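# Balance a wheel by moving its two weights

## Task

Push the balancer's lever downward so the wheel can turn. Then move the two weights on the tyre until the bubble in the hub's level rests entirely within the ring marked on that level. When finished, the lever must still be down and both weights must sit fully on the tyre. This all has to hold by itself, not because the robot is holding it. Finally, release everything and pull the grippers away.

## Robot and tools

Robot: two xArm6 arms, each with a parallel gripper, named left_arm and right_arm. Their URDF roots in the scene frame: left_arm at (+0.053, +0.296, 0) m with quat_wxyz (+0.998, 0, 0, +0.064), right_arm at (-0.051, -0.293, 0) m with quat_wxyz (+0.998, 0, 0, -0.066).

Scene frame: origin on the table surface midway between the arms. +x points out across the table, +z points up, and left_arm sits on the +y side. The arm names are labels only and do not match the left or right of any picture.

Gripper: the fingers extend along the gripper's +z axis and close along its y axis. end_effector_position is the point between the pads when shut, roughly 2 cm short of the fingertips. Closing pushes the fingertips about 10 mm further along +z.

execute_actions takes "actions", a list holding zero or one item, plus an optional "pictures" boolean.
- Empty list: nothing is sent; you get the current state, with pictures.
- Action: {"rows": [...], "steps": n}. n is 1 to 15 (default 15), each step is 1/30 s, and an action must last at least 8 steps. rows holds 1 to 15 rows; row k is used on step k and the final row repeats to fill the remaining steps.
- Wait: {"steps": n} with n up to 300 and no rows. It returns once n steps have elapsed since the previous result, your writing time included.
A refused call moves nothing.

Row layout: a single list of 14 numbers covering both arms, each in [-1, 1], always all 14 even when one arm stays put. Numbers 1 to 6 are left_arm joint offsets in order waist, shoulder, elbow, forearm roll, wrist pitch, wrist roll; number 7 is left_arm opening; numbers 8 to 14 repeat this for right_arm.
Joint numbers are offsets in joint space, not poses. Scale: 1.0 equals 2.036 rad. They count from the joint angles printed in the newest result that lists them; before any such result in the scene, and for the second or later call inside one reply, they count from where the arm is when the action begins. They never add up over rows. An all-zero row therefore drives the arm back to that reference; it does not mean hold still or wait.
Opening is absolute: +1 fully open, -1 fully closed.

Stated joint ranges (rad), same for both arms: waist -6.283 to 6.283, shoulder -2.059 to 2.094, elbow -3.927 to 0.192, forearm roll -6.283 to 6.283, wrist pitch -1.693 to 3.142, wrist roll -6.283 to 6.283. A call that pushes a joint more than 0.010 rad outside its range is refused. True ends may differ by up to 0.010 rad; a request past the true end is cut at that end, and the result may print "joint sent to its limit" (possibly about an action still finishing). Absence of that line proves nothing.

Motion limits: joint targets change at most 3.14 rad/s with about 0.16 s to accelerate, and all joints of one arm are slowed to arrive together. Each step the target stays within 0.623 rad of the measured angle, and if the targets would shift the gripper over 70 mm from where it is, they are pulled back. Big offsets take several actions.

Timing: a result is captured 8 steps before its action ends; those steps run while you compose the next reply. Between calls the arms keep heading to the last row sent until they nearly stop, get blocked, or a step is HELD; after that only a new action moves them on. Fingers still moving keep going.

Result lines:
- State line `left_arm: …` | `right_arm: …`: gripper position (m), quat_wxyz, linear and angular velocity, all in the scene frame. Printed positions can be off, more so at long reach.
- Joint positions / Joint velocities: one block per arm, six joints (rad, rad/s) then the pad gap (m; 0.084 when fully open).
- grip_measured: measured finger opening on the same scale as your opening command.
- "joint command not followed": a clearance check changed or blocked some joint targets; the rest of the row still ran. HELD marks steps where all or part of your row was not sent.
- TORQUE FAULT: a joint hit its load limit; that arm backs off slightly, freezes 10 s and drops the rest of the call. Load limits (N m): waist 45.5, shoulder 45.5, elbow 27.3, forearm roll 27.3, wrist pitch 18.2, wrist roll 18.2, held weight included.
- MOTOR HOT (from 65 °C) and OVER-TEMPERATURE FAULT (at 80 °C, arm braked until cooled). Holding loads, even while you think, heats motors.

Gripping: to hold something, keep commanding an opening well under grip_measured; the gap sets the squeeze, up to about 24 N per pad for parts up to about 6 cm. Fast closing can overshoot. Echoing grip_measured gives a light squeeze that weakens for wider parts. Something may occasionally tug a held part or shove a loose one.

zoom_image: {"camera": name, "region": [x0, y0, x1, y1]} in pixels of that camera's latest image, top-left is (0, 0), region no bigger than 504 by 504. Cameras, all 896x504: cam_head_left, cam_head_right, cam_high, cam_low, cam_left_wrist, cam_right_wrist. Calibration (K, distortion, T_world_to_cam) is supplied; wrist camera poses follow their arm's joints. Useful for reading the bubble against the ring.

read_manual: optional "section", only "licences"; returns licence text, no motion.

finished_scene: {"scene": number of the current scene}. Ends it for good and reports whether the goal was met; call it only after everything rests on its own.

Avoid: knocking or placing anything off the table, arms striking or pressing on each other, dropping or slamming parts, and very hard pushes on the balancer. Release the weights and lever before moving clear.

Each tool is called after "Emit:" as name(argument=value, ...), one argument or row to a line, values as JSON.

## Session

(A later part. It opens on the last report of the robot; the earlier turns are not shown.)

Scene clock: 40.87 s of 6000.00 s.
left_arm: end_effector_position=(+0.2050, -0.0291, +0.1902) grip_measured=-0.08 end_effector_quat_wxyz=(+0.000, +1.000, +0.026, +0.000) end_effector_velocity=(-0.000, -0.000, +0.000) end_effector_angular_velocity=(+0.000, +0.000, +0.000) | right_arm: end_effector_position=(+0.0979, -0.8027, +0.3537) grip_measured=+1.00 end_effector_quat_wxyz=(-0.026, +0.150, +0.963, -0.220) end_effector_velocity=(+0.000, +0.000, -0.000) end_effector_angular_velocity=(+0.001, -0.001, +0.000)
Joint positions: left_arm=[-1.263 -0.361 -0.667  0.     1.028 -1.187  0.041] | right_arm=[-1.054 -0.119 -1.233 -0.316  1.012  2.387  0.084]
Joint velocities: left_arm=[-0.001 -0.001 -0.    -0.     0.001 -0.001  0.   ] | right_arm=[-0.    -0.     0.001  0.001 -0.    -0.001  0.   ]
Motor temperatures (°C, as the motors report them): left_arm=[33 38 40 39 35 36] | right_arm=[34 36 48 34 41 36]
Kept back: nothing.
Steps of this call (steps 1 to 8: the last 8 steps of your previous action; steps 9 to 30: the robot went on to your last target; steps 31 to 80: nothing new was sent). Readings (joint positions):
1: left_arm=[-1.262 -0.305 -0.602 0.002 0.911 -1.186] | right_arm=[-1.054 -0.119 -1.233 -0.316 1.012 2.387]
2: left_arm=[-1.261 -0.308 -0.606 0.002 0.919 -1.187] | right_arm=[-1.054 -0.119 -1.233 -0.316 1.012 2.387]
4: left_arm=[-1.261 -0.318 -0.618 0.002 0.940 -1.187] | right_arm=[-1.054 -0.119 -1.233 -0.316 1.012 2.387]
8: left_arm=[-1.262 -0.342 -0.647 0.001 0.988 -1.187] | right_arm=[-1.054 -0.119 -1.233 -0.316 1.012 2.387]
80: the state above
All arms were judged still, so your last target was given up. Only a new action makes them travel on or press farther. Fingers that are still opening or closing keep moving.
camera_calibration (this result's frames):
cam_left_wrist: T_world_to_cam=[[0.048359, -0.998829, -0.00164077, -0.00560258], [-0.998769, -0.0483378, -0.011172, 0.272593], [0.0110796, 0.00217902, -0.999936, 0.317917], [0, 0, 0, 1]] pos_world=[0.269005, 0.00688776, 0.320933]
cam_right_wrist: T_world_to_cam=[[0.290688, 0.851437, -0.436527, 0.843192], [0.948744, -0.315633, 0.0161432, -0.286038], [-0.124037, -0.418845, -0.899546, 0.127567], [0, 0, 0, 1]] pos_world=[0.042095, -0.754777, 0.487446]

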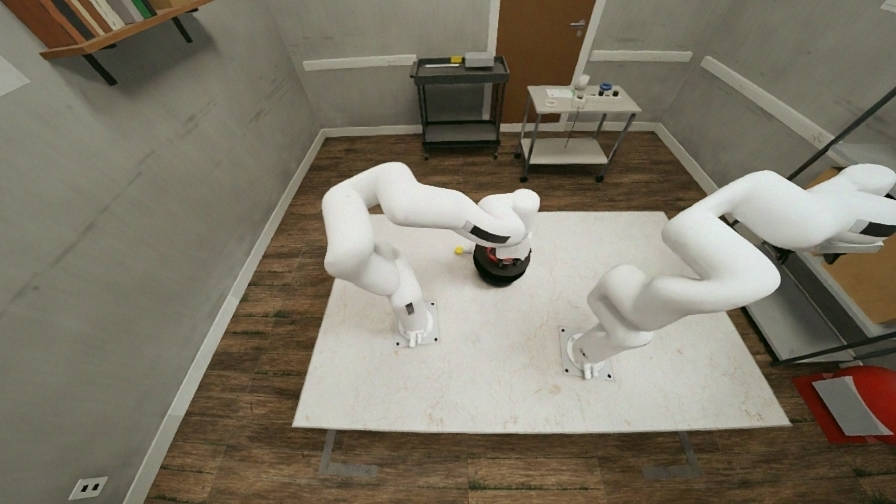

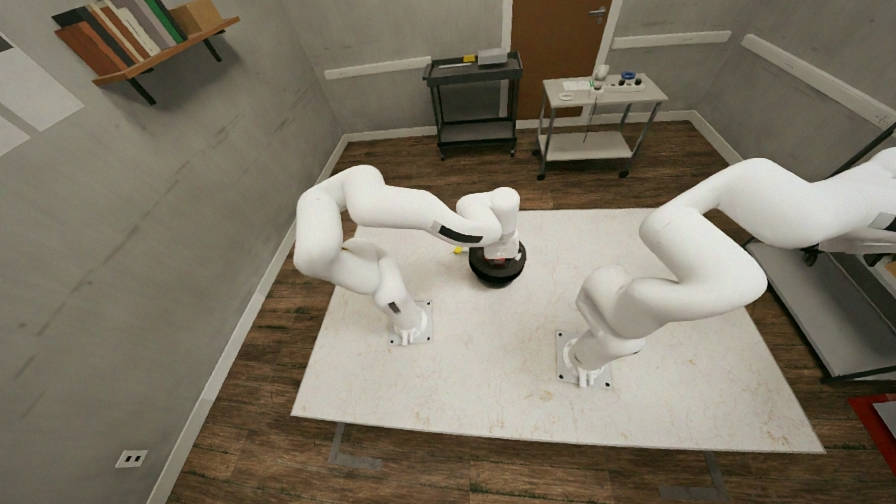

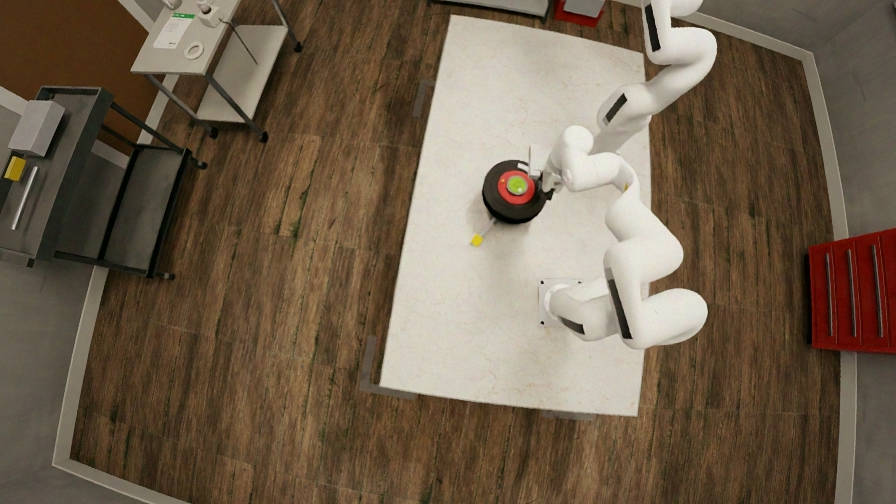

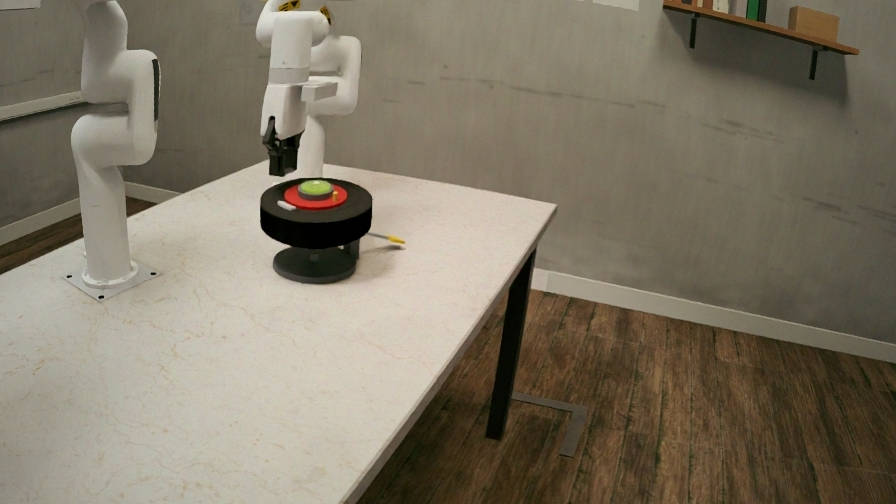

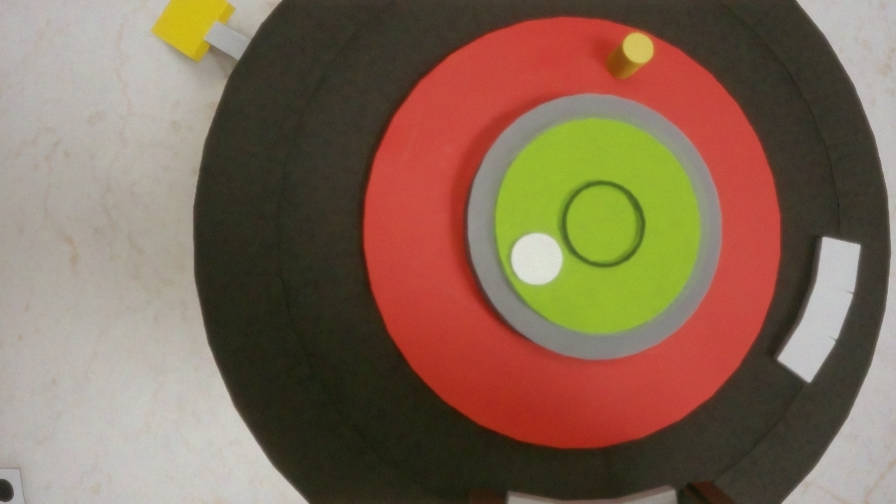

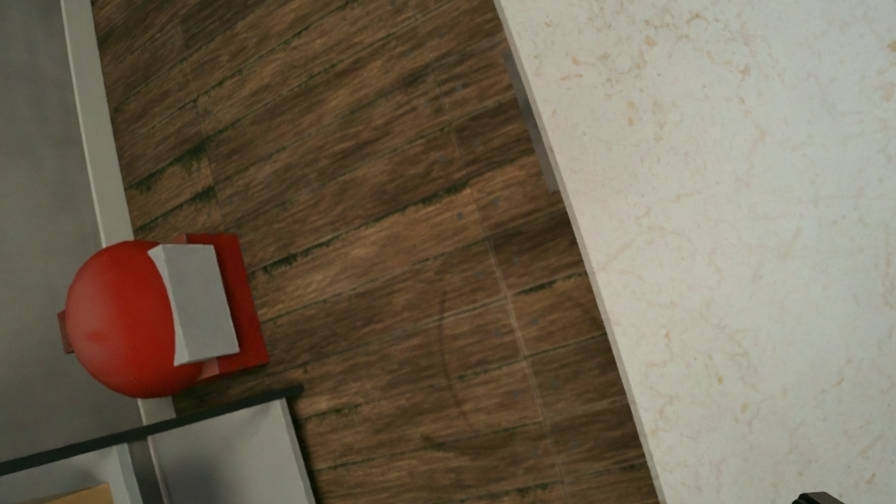

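Emit:
execute_actions(
  actions=[
    {"rows":[[0.005,-0.004,0.003,0,0.001,0.03,-0.33,0,0,0,0,0,0,1],[0.012,-0.01,0.008,0,0.002,0.07,-0.33,0,0,0,0,0,0,1],[0.02,-0.016,0.012,0,0.004,0.12,-0.33,0,0,0,0,0,0,1],[0.028,-0.023,0.018,0,0.005,0.17,-0.33,0,0,0,0,0,0,1],[0.036,-0.029,0.023,0,0.006,0.22,-0.33,0,0,0,0,0,0,1],[0.044,-0.036,0.028,0,0.008,0.27,-0.33,0,0,0,0,0,0,1],[0.052,-0.042,0.033,0,0.009,0.32,-0.33,0,0,0,0,0,0,1],[0.06,-0.048,0.038,0,0.01,0.37,-0.33,0,0,0,0,0,0,1],[0.067,-0.054,0.042,0,0.012,0.42,-0.33,0,0,0,0,0,0,1],[0.074,-0.06,0.047,0,0.013,0.47,-0.33,0,0,0,0,0,0,1],[0.08,-0.065,0.051,0,0.014,0.52,-0.33,0,0,0,0,0,0,1],[0.086,-0.07,0.055,0,0.015,0.56,-0.33,0,0,0,0,0,0,1],[0.09,-0.073,0.057,0,0.016,0.59,-0.33,0,0,0,0,0,0,1],[0.0945,-0.0763,0.0598,0,0.0166,0.626,-0.33,0,0,0,0,0,0,1]],"steps":15},
  ],
)

Emit:
execute_actions(
  actions=[
    {"steps":22},
  ],
  pictures=true,
)

Scene clock: 42.70 s of 6000.00 s.
left_arm: end_effector_position=(+0.2132, -0.0165, +0.1907) grip_measured=-0.08 end_effector_quat_wxyz=(+0.000, +0.998, -0.067, +0.000) end_effector_velocity=(+0.078, +0.123, +0.005) end_effector_angular_velocity=(-0.002, -0.003, -1.774) | right_arm: end_effector_position=(+0.0979, -0.8027, +0.3537) grip_measured=+1.00 end_effector_quat_wxyz=(-0.026, +0.150, +0.963, -0.220) end_effector_velocity=(-0.000, -0.000, +0.001) end_effector_angular_velocity=(-0.002, +0.001, +0.000)
Joint positions: left_arm=[-1.227 -0.391 -0.644  0.     1.034 -0.964  0.041] | right_arm=[-1.054 -0.119 -1.233 -0.316  1.012  2.387  0.084]
Joint velocities: left_arm=[ 0.355 -0.289  0.225  0.001  0.061  2.129 -0.   ] | right_arm=[ 0.    -0.001 -0.001 -0.002  0.     0.     0.   ]
Motor temperatures (°C, as the motors report them): left_arm=[33 38 40 39 35 36] | right_arm=[34 36 48 34 41 36]
Steps of this call (steps 1 to 48: nothing new was sent; steps 49 to 55: the first 7 steps of this action). Readings (joint positions):
49: left_arm=[-1.263 -0.361 -0.667 0.000 1.028 -1.187] | right_arm=[-1.054 -0.119 -1.233 -0.316 1.012 2.387]
50: left_arm=[-1.263 -0.362 -0.667 0.000 1.028 -1.183] | right_arm=[-1.054 -0.119 -1.233 -0.316 1.012 2.387]
52: left_arm=[-1.255 -0.368 -0.662 0.000 1.029 -1.135] | right_arm=[-1.054 -0.119 -1.233 -0.316 1.012 2.387]
55: the state above

Scene clock: 43.43 s of 6000.00 s.
left_arm: end_effector_position=(+0.2408, +0.0381, +0.1902) grip_measured=-0.08 end_effector_quat_wxyz=(-0.000, +0.870, -0.492, +0.000) end_effector_velocity=(-0.000, +0.000, -0.000) end_effector_angular_velocity=(+0.000, +0.000, -0.010) | right_arm: end_effector_position=(+0.0979, -0.8027, +0.3537) grip_measured=+1.00 end_effector_quat_wxyz=(-0.026, +0.150, +0.963, -0.220) end_effector_velocity=(-0.000, +0.000, -0.001) end_effector_angular_velocity=(+0.002, +0.002, -0.001)
Joint positions: left_arm=[-1.071 -0.516 -0.546  0.     1.061  0.086  0.041] | right_arm=[-1.054 -0.119 -1.233 -0.316  1.012  2.387  0.084]
Joint velocities: left_arm=[ 0.    -0.002  0.002  0.     0.     0.01  -0.   ] | right_arm=[ 0.     0.     0.    -0.001  0.003  0.    -0.   ]
Motor temperatures (°C, as the motors report them): left_arm=[33 38 40 39 35 36] | right_arm=[34 36 48 34 41 36]
Kept back: nothing.
Steps of this call (steps 1 to 8: the last 8 steps of your previous action; steps 9 to 22: the robot went on to your last target). Readings (joint positions):
1: left_arm=[-1.214 -0.401 -0.636 0.000 1.036 -0.889] | right_arm=[-1.054 -0.119 -1.233 -0.316 1.012 2.387]
2: left_arm=[-1.201 -0.412 -0.628 0.000 1.038 -0.808] | right_arm=[-1.054 -0.119 -1.233 -0.316 1.012 2.387]
4: left_arm=[-1.173 -0.434 -0.610 0.000 1.043 -0.634] | right_arm=[-1.054 -0.119 -1.233 -0.316 1.012 2.387]
8: left_arm=[-1.119 -0.478 -0.576 0.000 1.053 -0.265] | right_arm=[-1.054 -0.119 -1.233 -0.316 1.012 2.387]
22: the state above
camera_calibration (this result's frames):
cam_left_wrist: T_world_to_cam=[[-0.858813, -0.512282, -0.00260439, 0.25989], [-0.512227, 0.858778, -0.0110903, 0.159859], [0.00791796, -0.00819048, -0.999935, 0.318509], [0, 0, 0, 1]] pos_world=[0.30256, -0.00153749, 0.320938]
cam_right_wrist: T_world_to_cam=[[0.290688, 0.851437, -0.436527, 0.843192], [0.948744, -0.315633, 0.0161431, -0.286038], [-0.124037, -0.418845, -0.899546, 0.127567], [0, 0, 0, 1]] pos_world=[0.042095, -0.754777, 0.487446]

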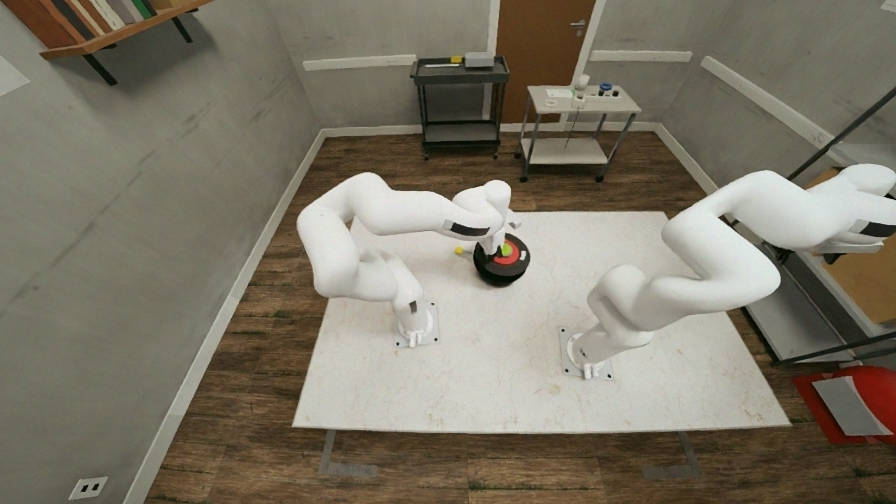

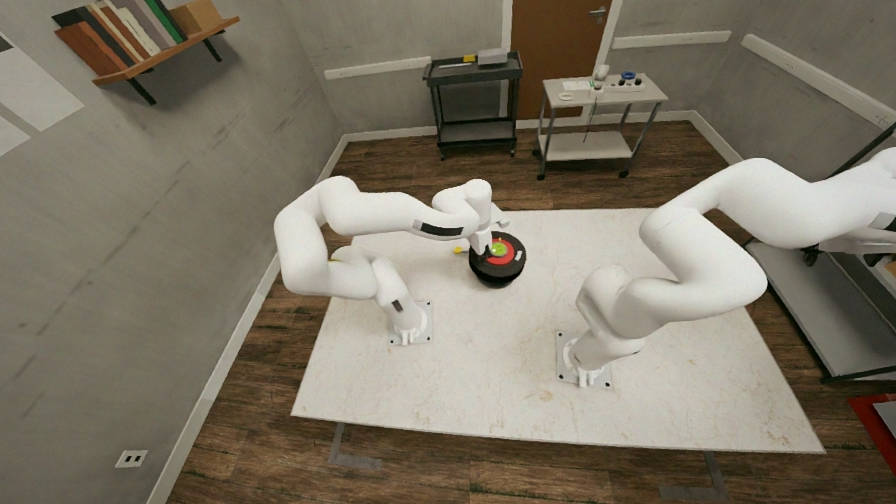

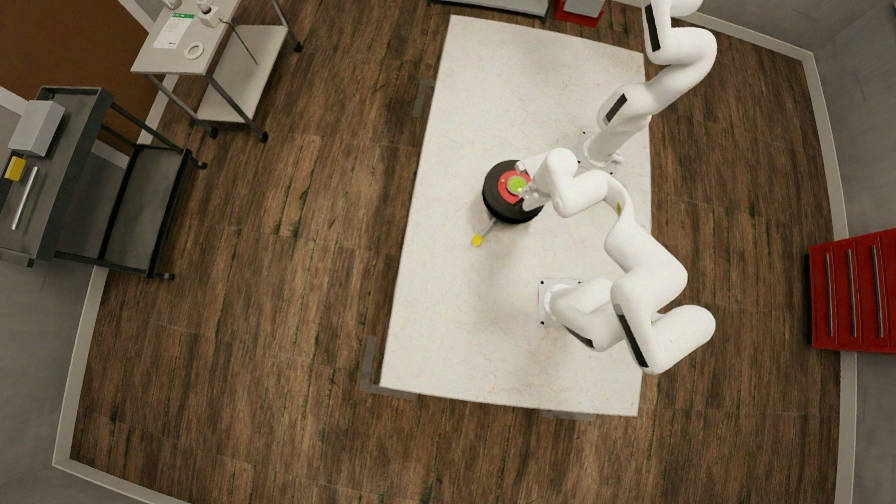

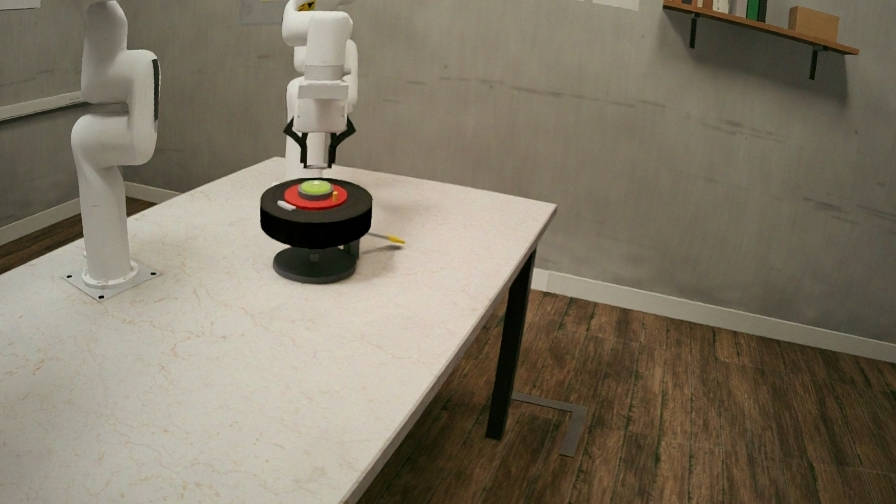

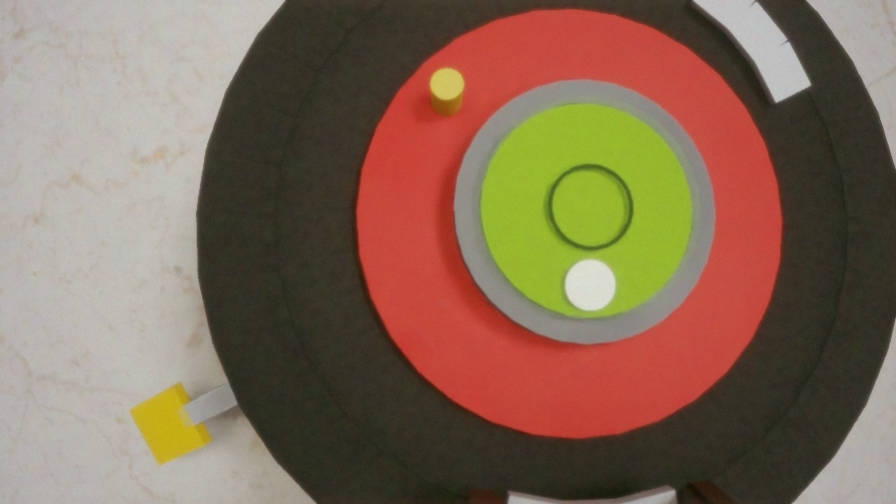

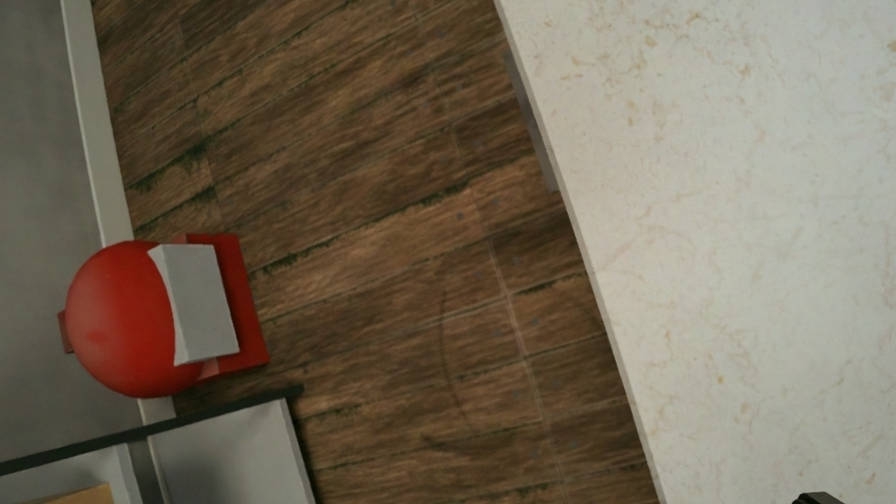

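Aligned. Lower, release, lift.

Emit:
execute_actions(
  actions=[
    {"rows":[[0,0.002,0.003,0,-0.005,0,-0.33,0,0,0,0,0,0,1],[0,0.005,0.007,0,-0.012,0,-0.33,0,0,0,0,0,0,1],[0,0.008,0.011,0,-0.019,0,-0.33,0,0,0,0,0,0,1],[0,0.011,0.015,0,-0.026,0,-0.33,0,0,0,0,0,0,1],[0,0.014,0.018,0,-0.032,0,-0.33,0,0,0,0,0,0,1],[0,0.016,0.021,0,-0.037,0,-0.33,0,0,0,0,0,0,1],[0,0.0175,0.023,0,-0.0405,0,-0.33,0,0,0,0,0,0,1],[0,0.019,0.025,0,-0.044,0,-0.33,0,0,0,0,0,0,1],[0,0.0205,0.0265,0,-0.047,0,-0.33,0,0,0,0,0,0,1],[0,0.022,0.028,0,-0.05,0,-0.33,0,0,0,0,0,0,1],[0,0.023,0.0295,0,-0.0525,0,-0.33,0,0,0,0,0,0,1],[0,0.024,0.031,0,-0.055,0,-0.33,0,0,0,0,0,0,1],[0,0.025,0.032,0,-0.057,0,-0.33,0,0,0,0,0,0,1],[0,0.026,0.0335,0,-0.0595,0,-0.33,0,0,0,0,0,0,1],[0,0.0265,0.0342,0,-0.0607,0,-0.33,0,0,0,0,0,0,1]],"steps":15},
  ],
)

Emit:
execute_actions(
  actions=[
    {"steps":18},
  ],
)

Emit:
execute_actions(
  actions=[
    {"rows":[[0,0,0,0,0,0,-0.2,0,0,0,0,0,0,1],[0,0,0,0,0,0,-0.1,0,0,0,0,0,0,1],[0,0,0,0,0,0,-0.02,0,0,0,0,0,0,1],[0,0,0,0,0,0,0.05,0,0,0,0,0,0,1],[0,0,0,0,0,0,0.12,0,0,0,0,0,0,1],[0,0,0,0,0,0,0.18,0,0,0,0,0,0,1],[0,0,0,0,0,0,0.18,0,0,0,0,0,0,1],[0,-0.001,-0.0013,0,0.0023,0,0.18,0,0,0,0,0,0,1],[0,-0.003,-0.004,0,0.007,0,0.18,0,0,0,0,0,0,1],[0,-0.006,-0.008,0,0.014,0,0.18,0,0,0,0,0,0,1],[0,-0.01,-0.013,0,0.023,0,0.18,0,0,0,0,0,0,1],[0,-0.014,-0.018,0,0.032,0,0.18,0,0,0,0,0,0,1],[0,-0.018,-0.023,0,0.041,0,0.18,0,0,0,0,0,0,1],[0,-0.022,-0.029,0,0.051,0,0.18,0,0,0,0,0,0,1],[0,-0.0265,-0.0342,0,0.0607,0,0.18,0,0,0,0,0,0,1]],"steps":15},
  ],
)

Emit:
execute_actions(
  actions=[
    {"steps":110},
  ],
  pictures=true,
)

Scene clock: 44.67 s of 6000.00 s.
left_arm: end_effector_position=(+0.2411, +0.0378, +0.1761) grip_measured=-0.08 end_effector_quat_wxyz=(-0.000, +0.870, -0.492, +0.000) end_effector_velocity=(-0.006, +0.006, -0.115) end_effector_angular_velocity=(+0.033, +0.024, -0.002) | right_arm: end_effector_position=(+0.0979, -0.8027, +0.3537) grip_measured=+1.00 end_effector_quat_wxyz=(-0.026, +0.150, +0.963, -0.220) end_effector_velocity=(-0.000, -0.000, +0.001) end_effector_angular_velocity=(-0.002, +0.000, +0.000)
Joint positions: left_arm=[-1.071 -0.496 -0.518  0.     1.014  0.086  0.041] | right_arm=[-1.054 -0.119 -1.233 -0.316  1.012  2.387  0.084]
Joint velocities: left_arm=[-0.003  0.165  0.215  0.    -0.339 -0.001 -0.   ] | right_arm=[-0.    -0.001 -0.001 -0.001 -0.    -0.    -0.   ]
Motor temperatures (°C, as the motors report them): left_arm=[33 38 40 39 35 36] | right_arm=[34 36 48 34 41 36]
Steps of this call (steps 1 to 30: the robot went on to your last target; steps 31 to 37: the first 7 steps of this action). Readings (joint positions):
31: left_arm=[-1.071 -0.516 -0.545 0.000 1.061 0.087] | right_arm=[-1.054 -0.119 -1.233 -0.316 1.012 2.387]
32: left_arm=[-1.071 -0.516 -0.545 0.000 1.059 0.087] | right_arm=[-1.054 -0.119 -1.233 -0.316 1.012 2.387]
34: left_arm=[-1.071 -0.511 -0.538 0.000 1.046 0.086] | right_arm=[-1.054 -0.119 -1.233 -0.316 1.012 2.387]
37: the state above

Scene clock: 45.27 s of 6000.00 s.
left_arm: end_effector_position=(+0.2410, +0.0379, +0.1543) grip_measured=-0.08 end_effector_quat_wxyz=(+0.000, +0.870, -0.492, +0.001) end_effector_velocity=(-0.001, +0.001, -0.002) end_effector_angular_velocity=(+0.002, +0.001, -0.001) | right_arm: end_effector_position=(+0.0979, -0.8027, +0.3537) grip_measured=+1.00 end_effector_quat_wxyz=(-0.026, +0.150, +0.963, -0.220) end_effector_velocity=(-0.000, -0.000, -0.000) end_effector_angular_velocity=(+0.000, +0.001, +0.000)
Joint positions: left_arm=[-1.071 -0.462 -0.476  0.     0.938  0.086  0.041] | right_arm=[-1.054 -0.119 -1.233 -0.316  1.012  2.387  0.084]
Joint velocities: left_arm=[-0.     0.001  0.003  0.    -0.002  0.     0.   ] | right_arm=[ 0.     0.001  0.    -0.001 -0.001  0.    -0.   ]
Motor temperatures (°C, as the motors report them): left_arm=[33 38 40 39 35 36] | right_arm=[34 36 48 34 41 36]
Kept back: nothing.
Steps of this call (steps 1 to 8: the last 8 steps of your previous action; steps 9 to 18: the robot went on to your last target). Readings (joint positions):
1: left_arm=[-1.071 -0.490 -0.511 0.000 1.003 0.086] | right_arm=[-1.054 -0.119 -1.233 -0.316 1.012 2.387]
2: left_arm=[-1.071 -0.486 -0.505 0.000 0.993 0.086] | right_arm=[-1.054 -0.119 -1.233 -0.316 1.012 2.387]
4: left_arm=[-1.071 -0.479 -0.497 0.000 0.977 0.086] | right_arm=[-1.054 -0.119 -1.233 -0.316 1.012 2.387]
8: left_arm=[-1.071 -0.468 -0.484 0.000 0.952 0.086] | right_arm=[-1.054 -0.119 -1.233 -0.316 1.012 2.387]
18: the state above

Scene clock: 45.50 s of 6000.00 s.
left_arm: end_effector_position=(+0.2410, +0.0379, +0.1544) grip_measured=+0.14 end_effector_quat_wxyz=(+0.000, +0.870, -0.492, +0.001) end_effector_velocity=(+0.000, +0.000, -0.000) end_effector_angular_velocity=(+0.001, +0.001, +0.003) | right_arm: end_effector_position=(+0.0979, -0.8027, +0.3537) grip_measured=+1.00 end_effector_quat_wxyz=(-0.026, +0.150, +0.963, -0.220) end_effector_velocity=(+0.000, +0.000, -0.001) end_effector_angular_velocity=(+0.001, -0.001, -0.000)
Joint positions: left_arm=[-1.071 -0.462 -0.477  0.     0.938  0.086  0.05 ] | right_arm=[-1.054 -0.119 -1.233 -0.316  1.012  2.387  0.084]
Joint velocities: left_arm=[ 0.001  0.002 -0.001  0.    -0.    -0.002  0.039] | right_arm=[-0.     0.001  0.001  0.001 -0.001  0.     0.   ]
Motor temperatures (°C, as the motors report them): left_arm=[33 38 40 39 35 36] | right_arm=[34 36 48 34 41 36]
Steps of this call (steps 1 to 7: the first 7 steps of this action). Readings (joint positions):
1: left_arm=[-1.071 -0.462 -0.476 0.000 0.938 0.086] | right_arm=[-1.054 -0.119 -1.233 -0.316 1.012 2.387]
2: left_arm=[-1.071 -0.462 -0.476 0.000 0.938 0.086] | right_arm=[-1.054 -0.119 -1.233 -0.316 1.012 2.387]
4: left_arm=[-1.071 -0.462 -0.476 0.000 0.938 0.086] | right_arm=[-1.054 -0.119 -1.233 -0.316 1.012 2.387]
7: the state above

Scene clock: 49.17 s of 6000.00 s.
left_arm: end_effector_position=(+0.2409, +0.0380, +0.1904) grip_measured=+0.17 end_effector_quat_wxyz=(+0.000, +0.870, -0.492, +0.001) end_effector_velocity=(+0.000, -0.000, +0.000) end_effector_angular_velocity=(-0.001, -0.001, +0.000) | right_arm: end_effector_position=(+0.0979, -0.8027, +0.3537) grip_measured=+1.00 end_effector_quat_wxyz=(-0.026, +0.150, +0.963, -0.220) end_effector_velocity=(+0.000, +0.000, -0.001) end_effector_angular_velocity=(+0.002, -0.001, +0.000)
Joint positions: left_arm=[-1.071 -0.516 -0.546  0.     1.061  0.086  0.051] | right_arm=[-1.054 -0.119 -1.233 -0.316  1.012  2.387  0.084]
Joint velocities: left_arm=[ 0.001 -0.001 -0.    -0.    -0.     0.     0.   ] | right_arm=[ 0.     0.     0.002  0.002 -0.001 -0.    -0.   ]
Motor temperatures (°C, as the motors report them): left_arm=[33 38 40 39 35 36] | right_arm=[34 36 48 34 41 36]
Kept back: nothing.
Steps of this call (steps 1 to 8: the last 8 steps of your previous action; steps 9 to 30: the robot went on to your last target; steps 31 to 90: nothing new was sent; then 0.67 s passed at rest). Readings (joint positions):
1: left_arm=[-1.071 -0.462 -0.477 0.000 0.938 0.086] | right_arm=[-1.054 -0.119 -1.233 -0.316 1.012 2.387]
2: left_arm=[-1.071 -0.463 -0.477 0.000 0.939 0.086] | right_arm=[-1.054 -0.119 -1.233 -0.316 1.012 2.387]
4: left_arm=[-1.071 -0.466 -0.481 0.000 0.948 0.086] | right_arm=[-1.054 -0.119 -1.233 -0.316 1.012 2.387]
8: left_arm=[-1.071 -0.488 -0.510 0.000 0.997 0.086] | right_arm=[-1.054 -0.119 -1.233 -0.316 1.012 2.387]
90: the state above
All arms were judged still, so your last target was given up. Only a new action makes them travel on or press farther. Fingers that are still opening or closing keep moving.
camera_calibration (this result's frames):
cam_left_wrist: T_world_to_cam=[[-0.858811, -0.512286, -0.00264975, 0.259911], [-0.512226, 0.858772, -0.0116466, 0.160105], [0.0082419, -0.00864493, -0.999929, 0.318691], [0, 0, 0, 1]] pos_world=[0.302598, -0.00159006, 0.321221]
cam_right_wrist: T_world_to_cam=[[0.290688, 0.851437, -0.436527, 0.843192], [0.948744, -0.315633, 0.0161433, -0.286039], [-0.124037, -0.418845, -0.899546, 0.127567], [0, 0, 0, 1]] pos_world=[0.0420949, -0.754777, 0.487446]

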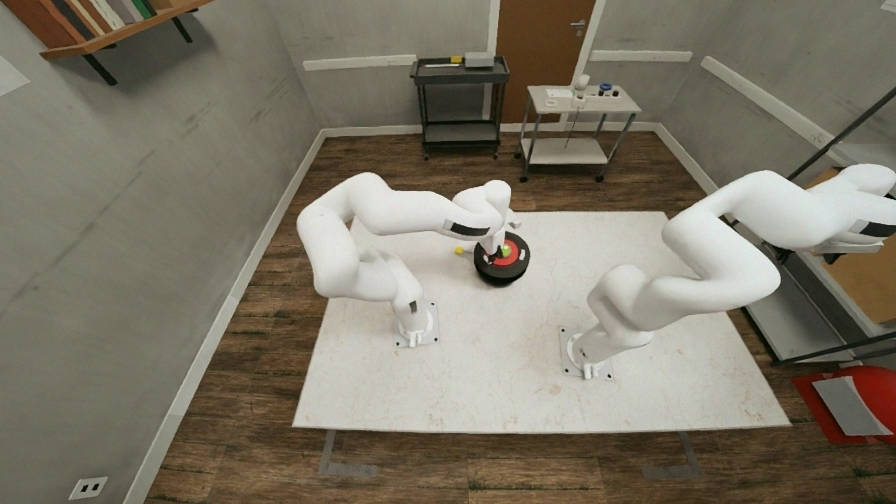

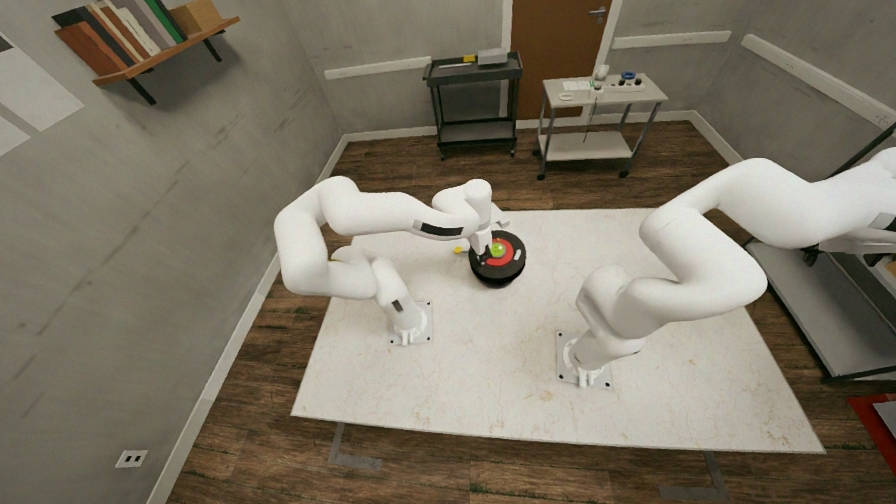

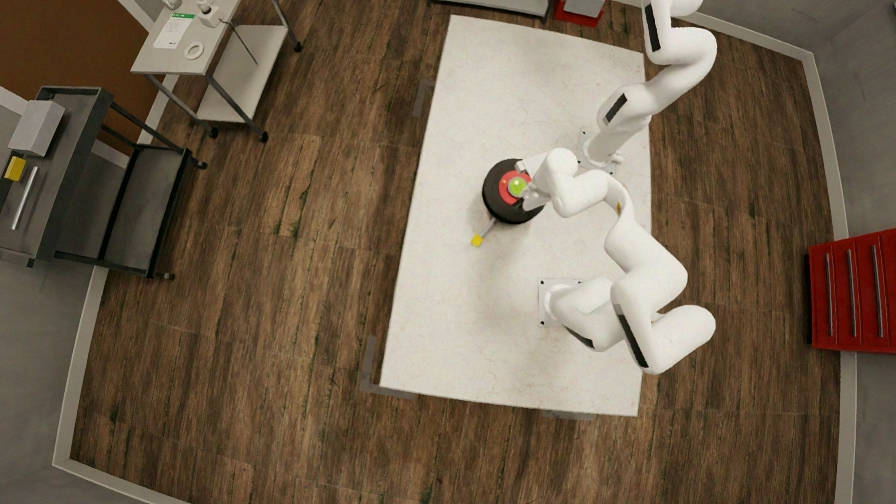

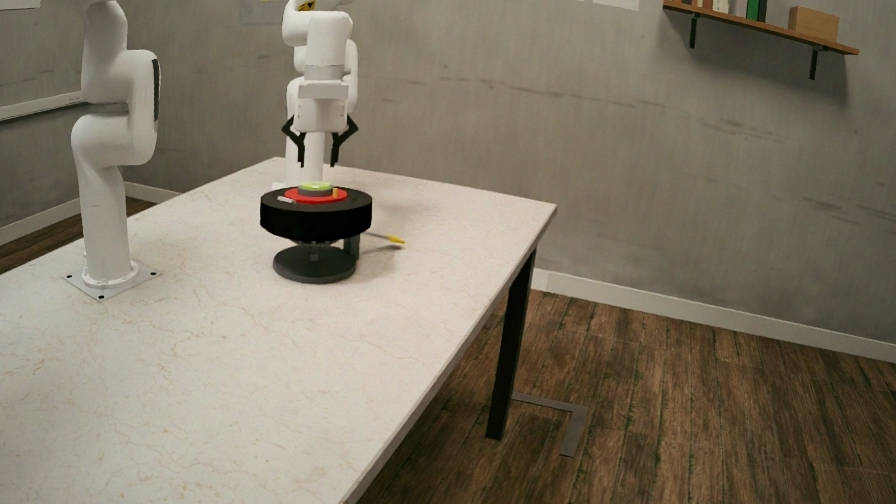

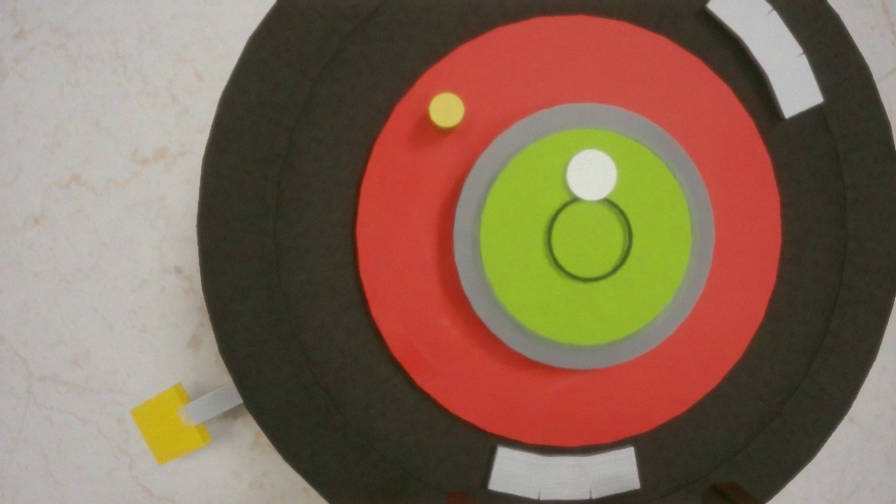

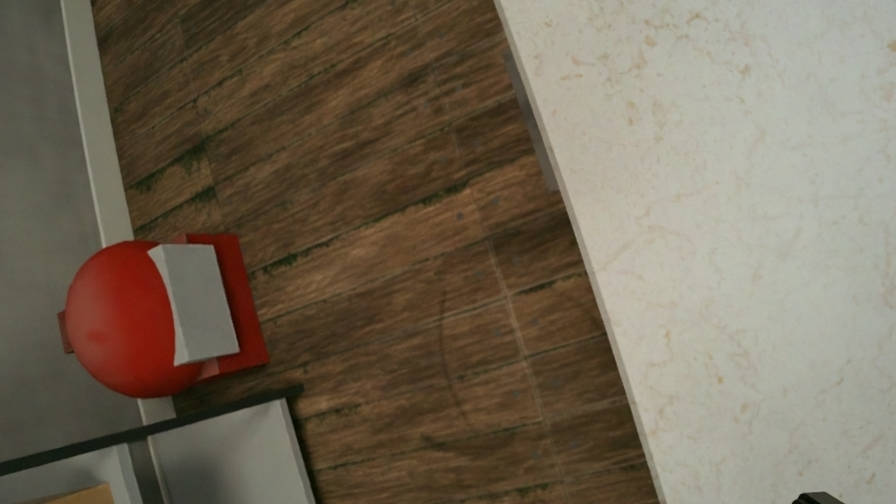

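Emit:
execute_actions(
  actions=[
    {"rows":[[-0.005,0.012,-0.018,0,0.006,-0.03,0,0,0,0,0,0,0,1],[-0.012,0.035,-0.04,0,0.005,-0.07,-0.2,0,0,0,0,0,0,1],[-0.02,0.06,-0.063,0,0.003,-0.11,-0.4,0,0,0,0,0,0,1],[-0.028,0.085,-0.085,0,0,-0.15,-0.52,0,0,0,0,0,0,1],[-0.036,0.11,-0.108,0,-0.002,-0.19,-0.52,0,0,0,0,0,0,1],[-0.044,0.135,-0.13,0,-0.005,-0.24,-0.52,0,0,0,0,0,0,1],[-0.052,0.16,-0.15,0,-0.01,-0.28,-0.52,0,0,0,0,0,0,1],[-0.06,0.182,-0.169,0,-0.013,-0.32,-0.52,0,0,0,0,0,0,1],[-0.067,0.202,-0.185,0,-0.017,-0.36,-0.52,0,0,0,0,0,0,1],[-0.0722,0.217,-0.1965,0,-0.02,-0.389,-0.52,0,0,0,0,0,0,1]],"steps":15},
  ],
)

Emit:
execute_actions(
  actions=[
    {"steps":20},
  ],
  pictures=true,
)

Scene clock: 50.77 s of 6000.00 s.
left_arm: end_effector_position=(+0.2490, +0.0042, +0.2018) grip_measured=-0.53 end_effector_quat_wxyz=(+0.001, +0.909, -0.416, +0.001) end_effector_velocity=(+0.067, -0.333, +0.044) end_effector_angular_velocity=(+0.011, +0.016, +1.540) | right_arm: end_effector_position=(+0.0979, -0.8027, +0.3537) grip_measured=+1.00 end_effector_quat_wxyz=(-0.026, +0.150, +0.963, -0.220) end_effector_velocity=(-0.001, +0.000, -0.000) end_effector_angular_velocity=(+0.001, +0.003, +0.000)
Joint positions: left_arm=[-1.109 -0.405 -0.665  0.     1.066 -0.122  0.021] | right_arm=[-1.054 -0.119 -1.233 -0.316  1.012  2.387  0.084]
Joint velocities: left_arm=[-0.369  1.156 -1.076 -0.001 -0.061 -1.909 -0.014] | right_arm=[-0.     0.     0.001 -0.002  0.001 -0.     0.   ]
Motor temperatures (°C, as the motors report them): left_arm=[33 38 40 39 35 36] | right_arm=[34 36 48 34 41 36]
Steps of this call (steps 1 to 41: nothing new was sent; steps 42 to 48: the first 7 steps of this action). Readings (joint positions):
42: left_arm=[-1.071 -0.516 -0.546 0.000 1.061 0.086] | right_arm=[-1.054 -0.119 -1.233 -0.316 1.012 2.387]
43: left_arm=[-1.072 -0.515 -0.548 0.000 1.062 0.081] | right_arm=[-1.054 -0.119 -1.233 -0.316 1.012 2.387]
45: left_arm=[-1.079 -0.495 -0.573 0.000 1.067 0.034] | right_arm=[-1.054 -0.119 -1.233 -0.316 1.012 2.387]
48: the state above

Scene clock: 51.43 s of 6000.00 s.
left_arm: end_effector_position=(+0.2572, -0.0941, +0.1905) grip_measured=-0.54 end_effector_quat_wxyz=(+0.000, +0.982, -0.191, +0.000) end_effector_velocity=(-0.000, -0.001, -0.002) end_effector_angular_velocity=(+0.003, +0.002, +0.003) | right_arm: end_effector_position=(+0.0979, -0.8027, +0.3537) grip_measured=+1.00 end_effector_quat_wxyz=(-0.026, +0.150, +0.963, -0.220) end_effector_velocity=(-0.000, -0.000, -0.001) end_effector_angular_velocity=(-0.001, +0.001, +0.001)
Joint positions: left_arm=[-1.218 -0.076 -0.946  0.     1.021 -0.705  0.02 ] | right_arm=[-1.054 -0.119 -1.233 -0.316  1.012  2.387  0.084]
Joint velocities: left_arm=[-0.001  0.007 -0.003 -0.    -0.    -0.004  0.   ] | right_arm=[-0.     0.     0.002 -0.001 -0.003  0.    -0.   ]
Motor temperatures (°C, as the motors report them): left_arm=[33 38 40 39 35 36] | right_arm=[34 36 48 34 41 36]
Kept back: nothing.
Steps of this call (steps 1 to 8: the last 8 steps of your previous action; steps 9 to 20: the robot went on to your last target). Readings (joint positions):
1: left_arm=[-1.122 -0.365 -0.701 0.000 1.064 -0.189] | right_arm=[-1.054 -0.119 -1.233 -0.316 1.012 2.387]
2: left_arm=[-1.135 -0.323 -0.738 0.000 1.059 -0.258] | right_arm=[-1.054 -0.119 -1.233 -0.316 1.012 2.387]
4: left_arm=[-1.162 -0.242 -0.808 0.000 1.048 -0.399] | right_arm=[-1.054 -0.119 -1.233 -0.316 1.012 2.387]
8: left_arm=[-1.207 -0.110 -0.915 0.000 1.027 -0.635] | right_arm=[-1.054 -0.119 -1.233 -0.316 1.012 2.387]
20: the state above
camera_calibration (this result's frames):
cam_left_wrist: T_world_to_cam=[[-0.378482, -0.925606, -0.00220354, 0.0437581], [-0.925542, 0.378482, -0.0111223, 0.342971], [0.0111289, -0.00217012, -0.999936, 0.317356], [0, 0, 0, 1]] pos_world=[0.330464, -0.0886171, 0.321246]
cam_right_wrist: T_world_to_cam=[[0.290688, 0.851437, -0.436527, 0.843192], [0.948744, -0.315633, 0.0161435, -0.286039], [-0.124037, -0.418845, -0.899546, 0.127567], [0, 0, 0, 1]] pos_world=[0.0420949, -0.754777, 0.487446]

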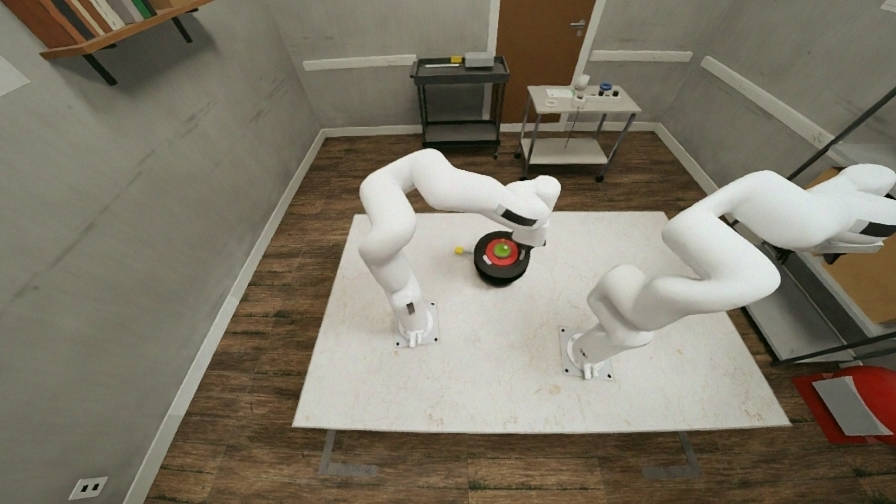

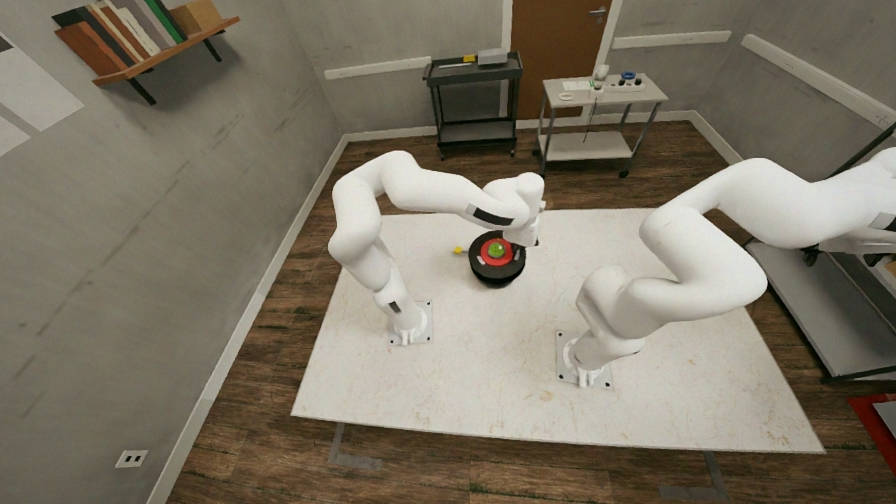

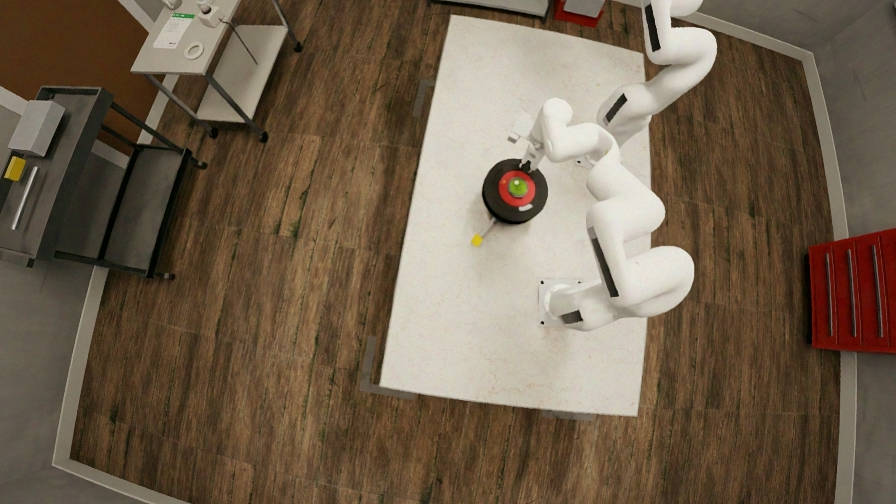

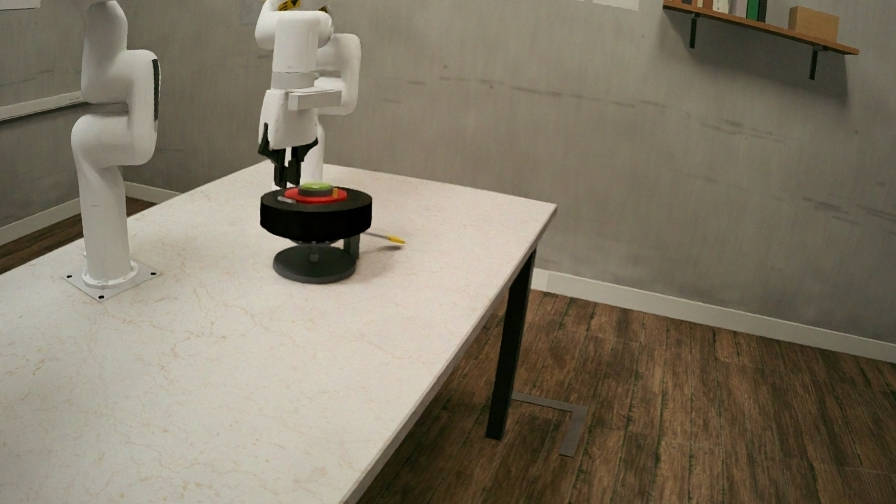

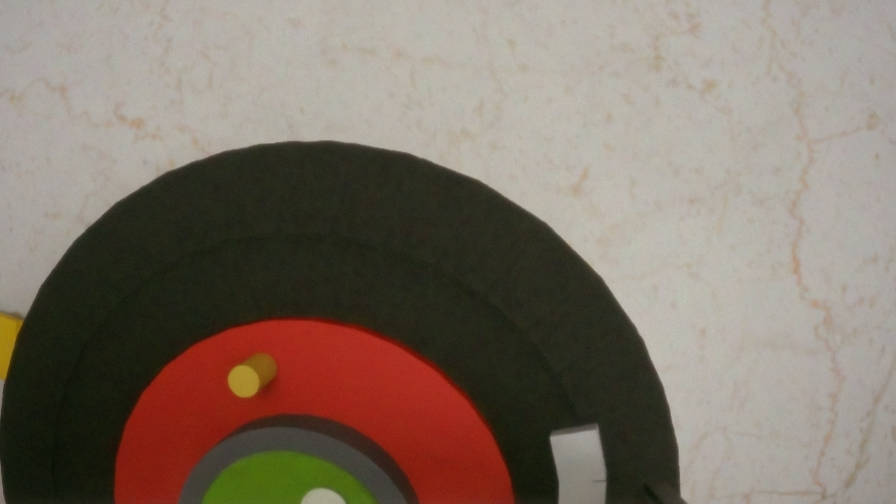

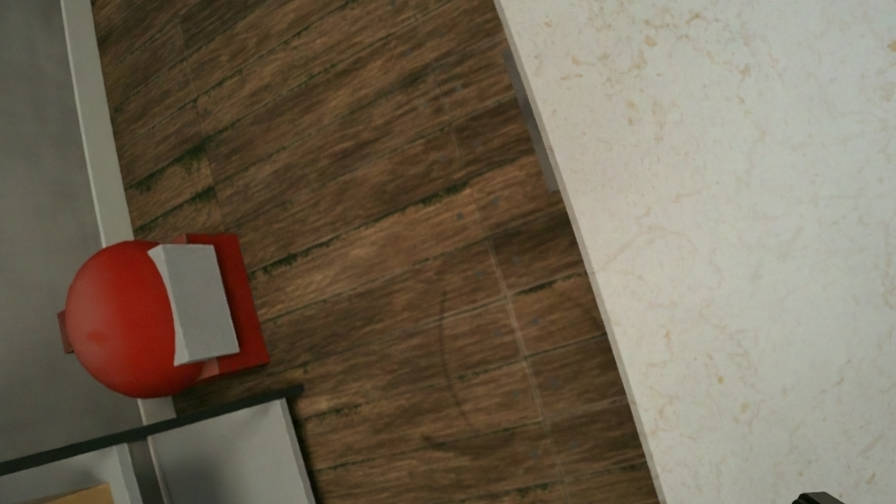

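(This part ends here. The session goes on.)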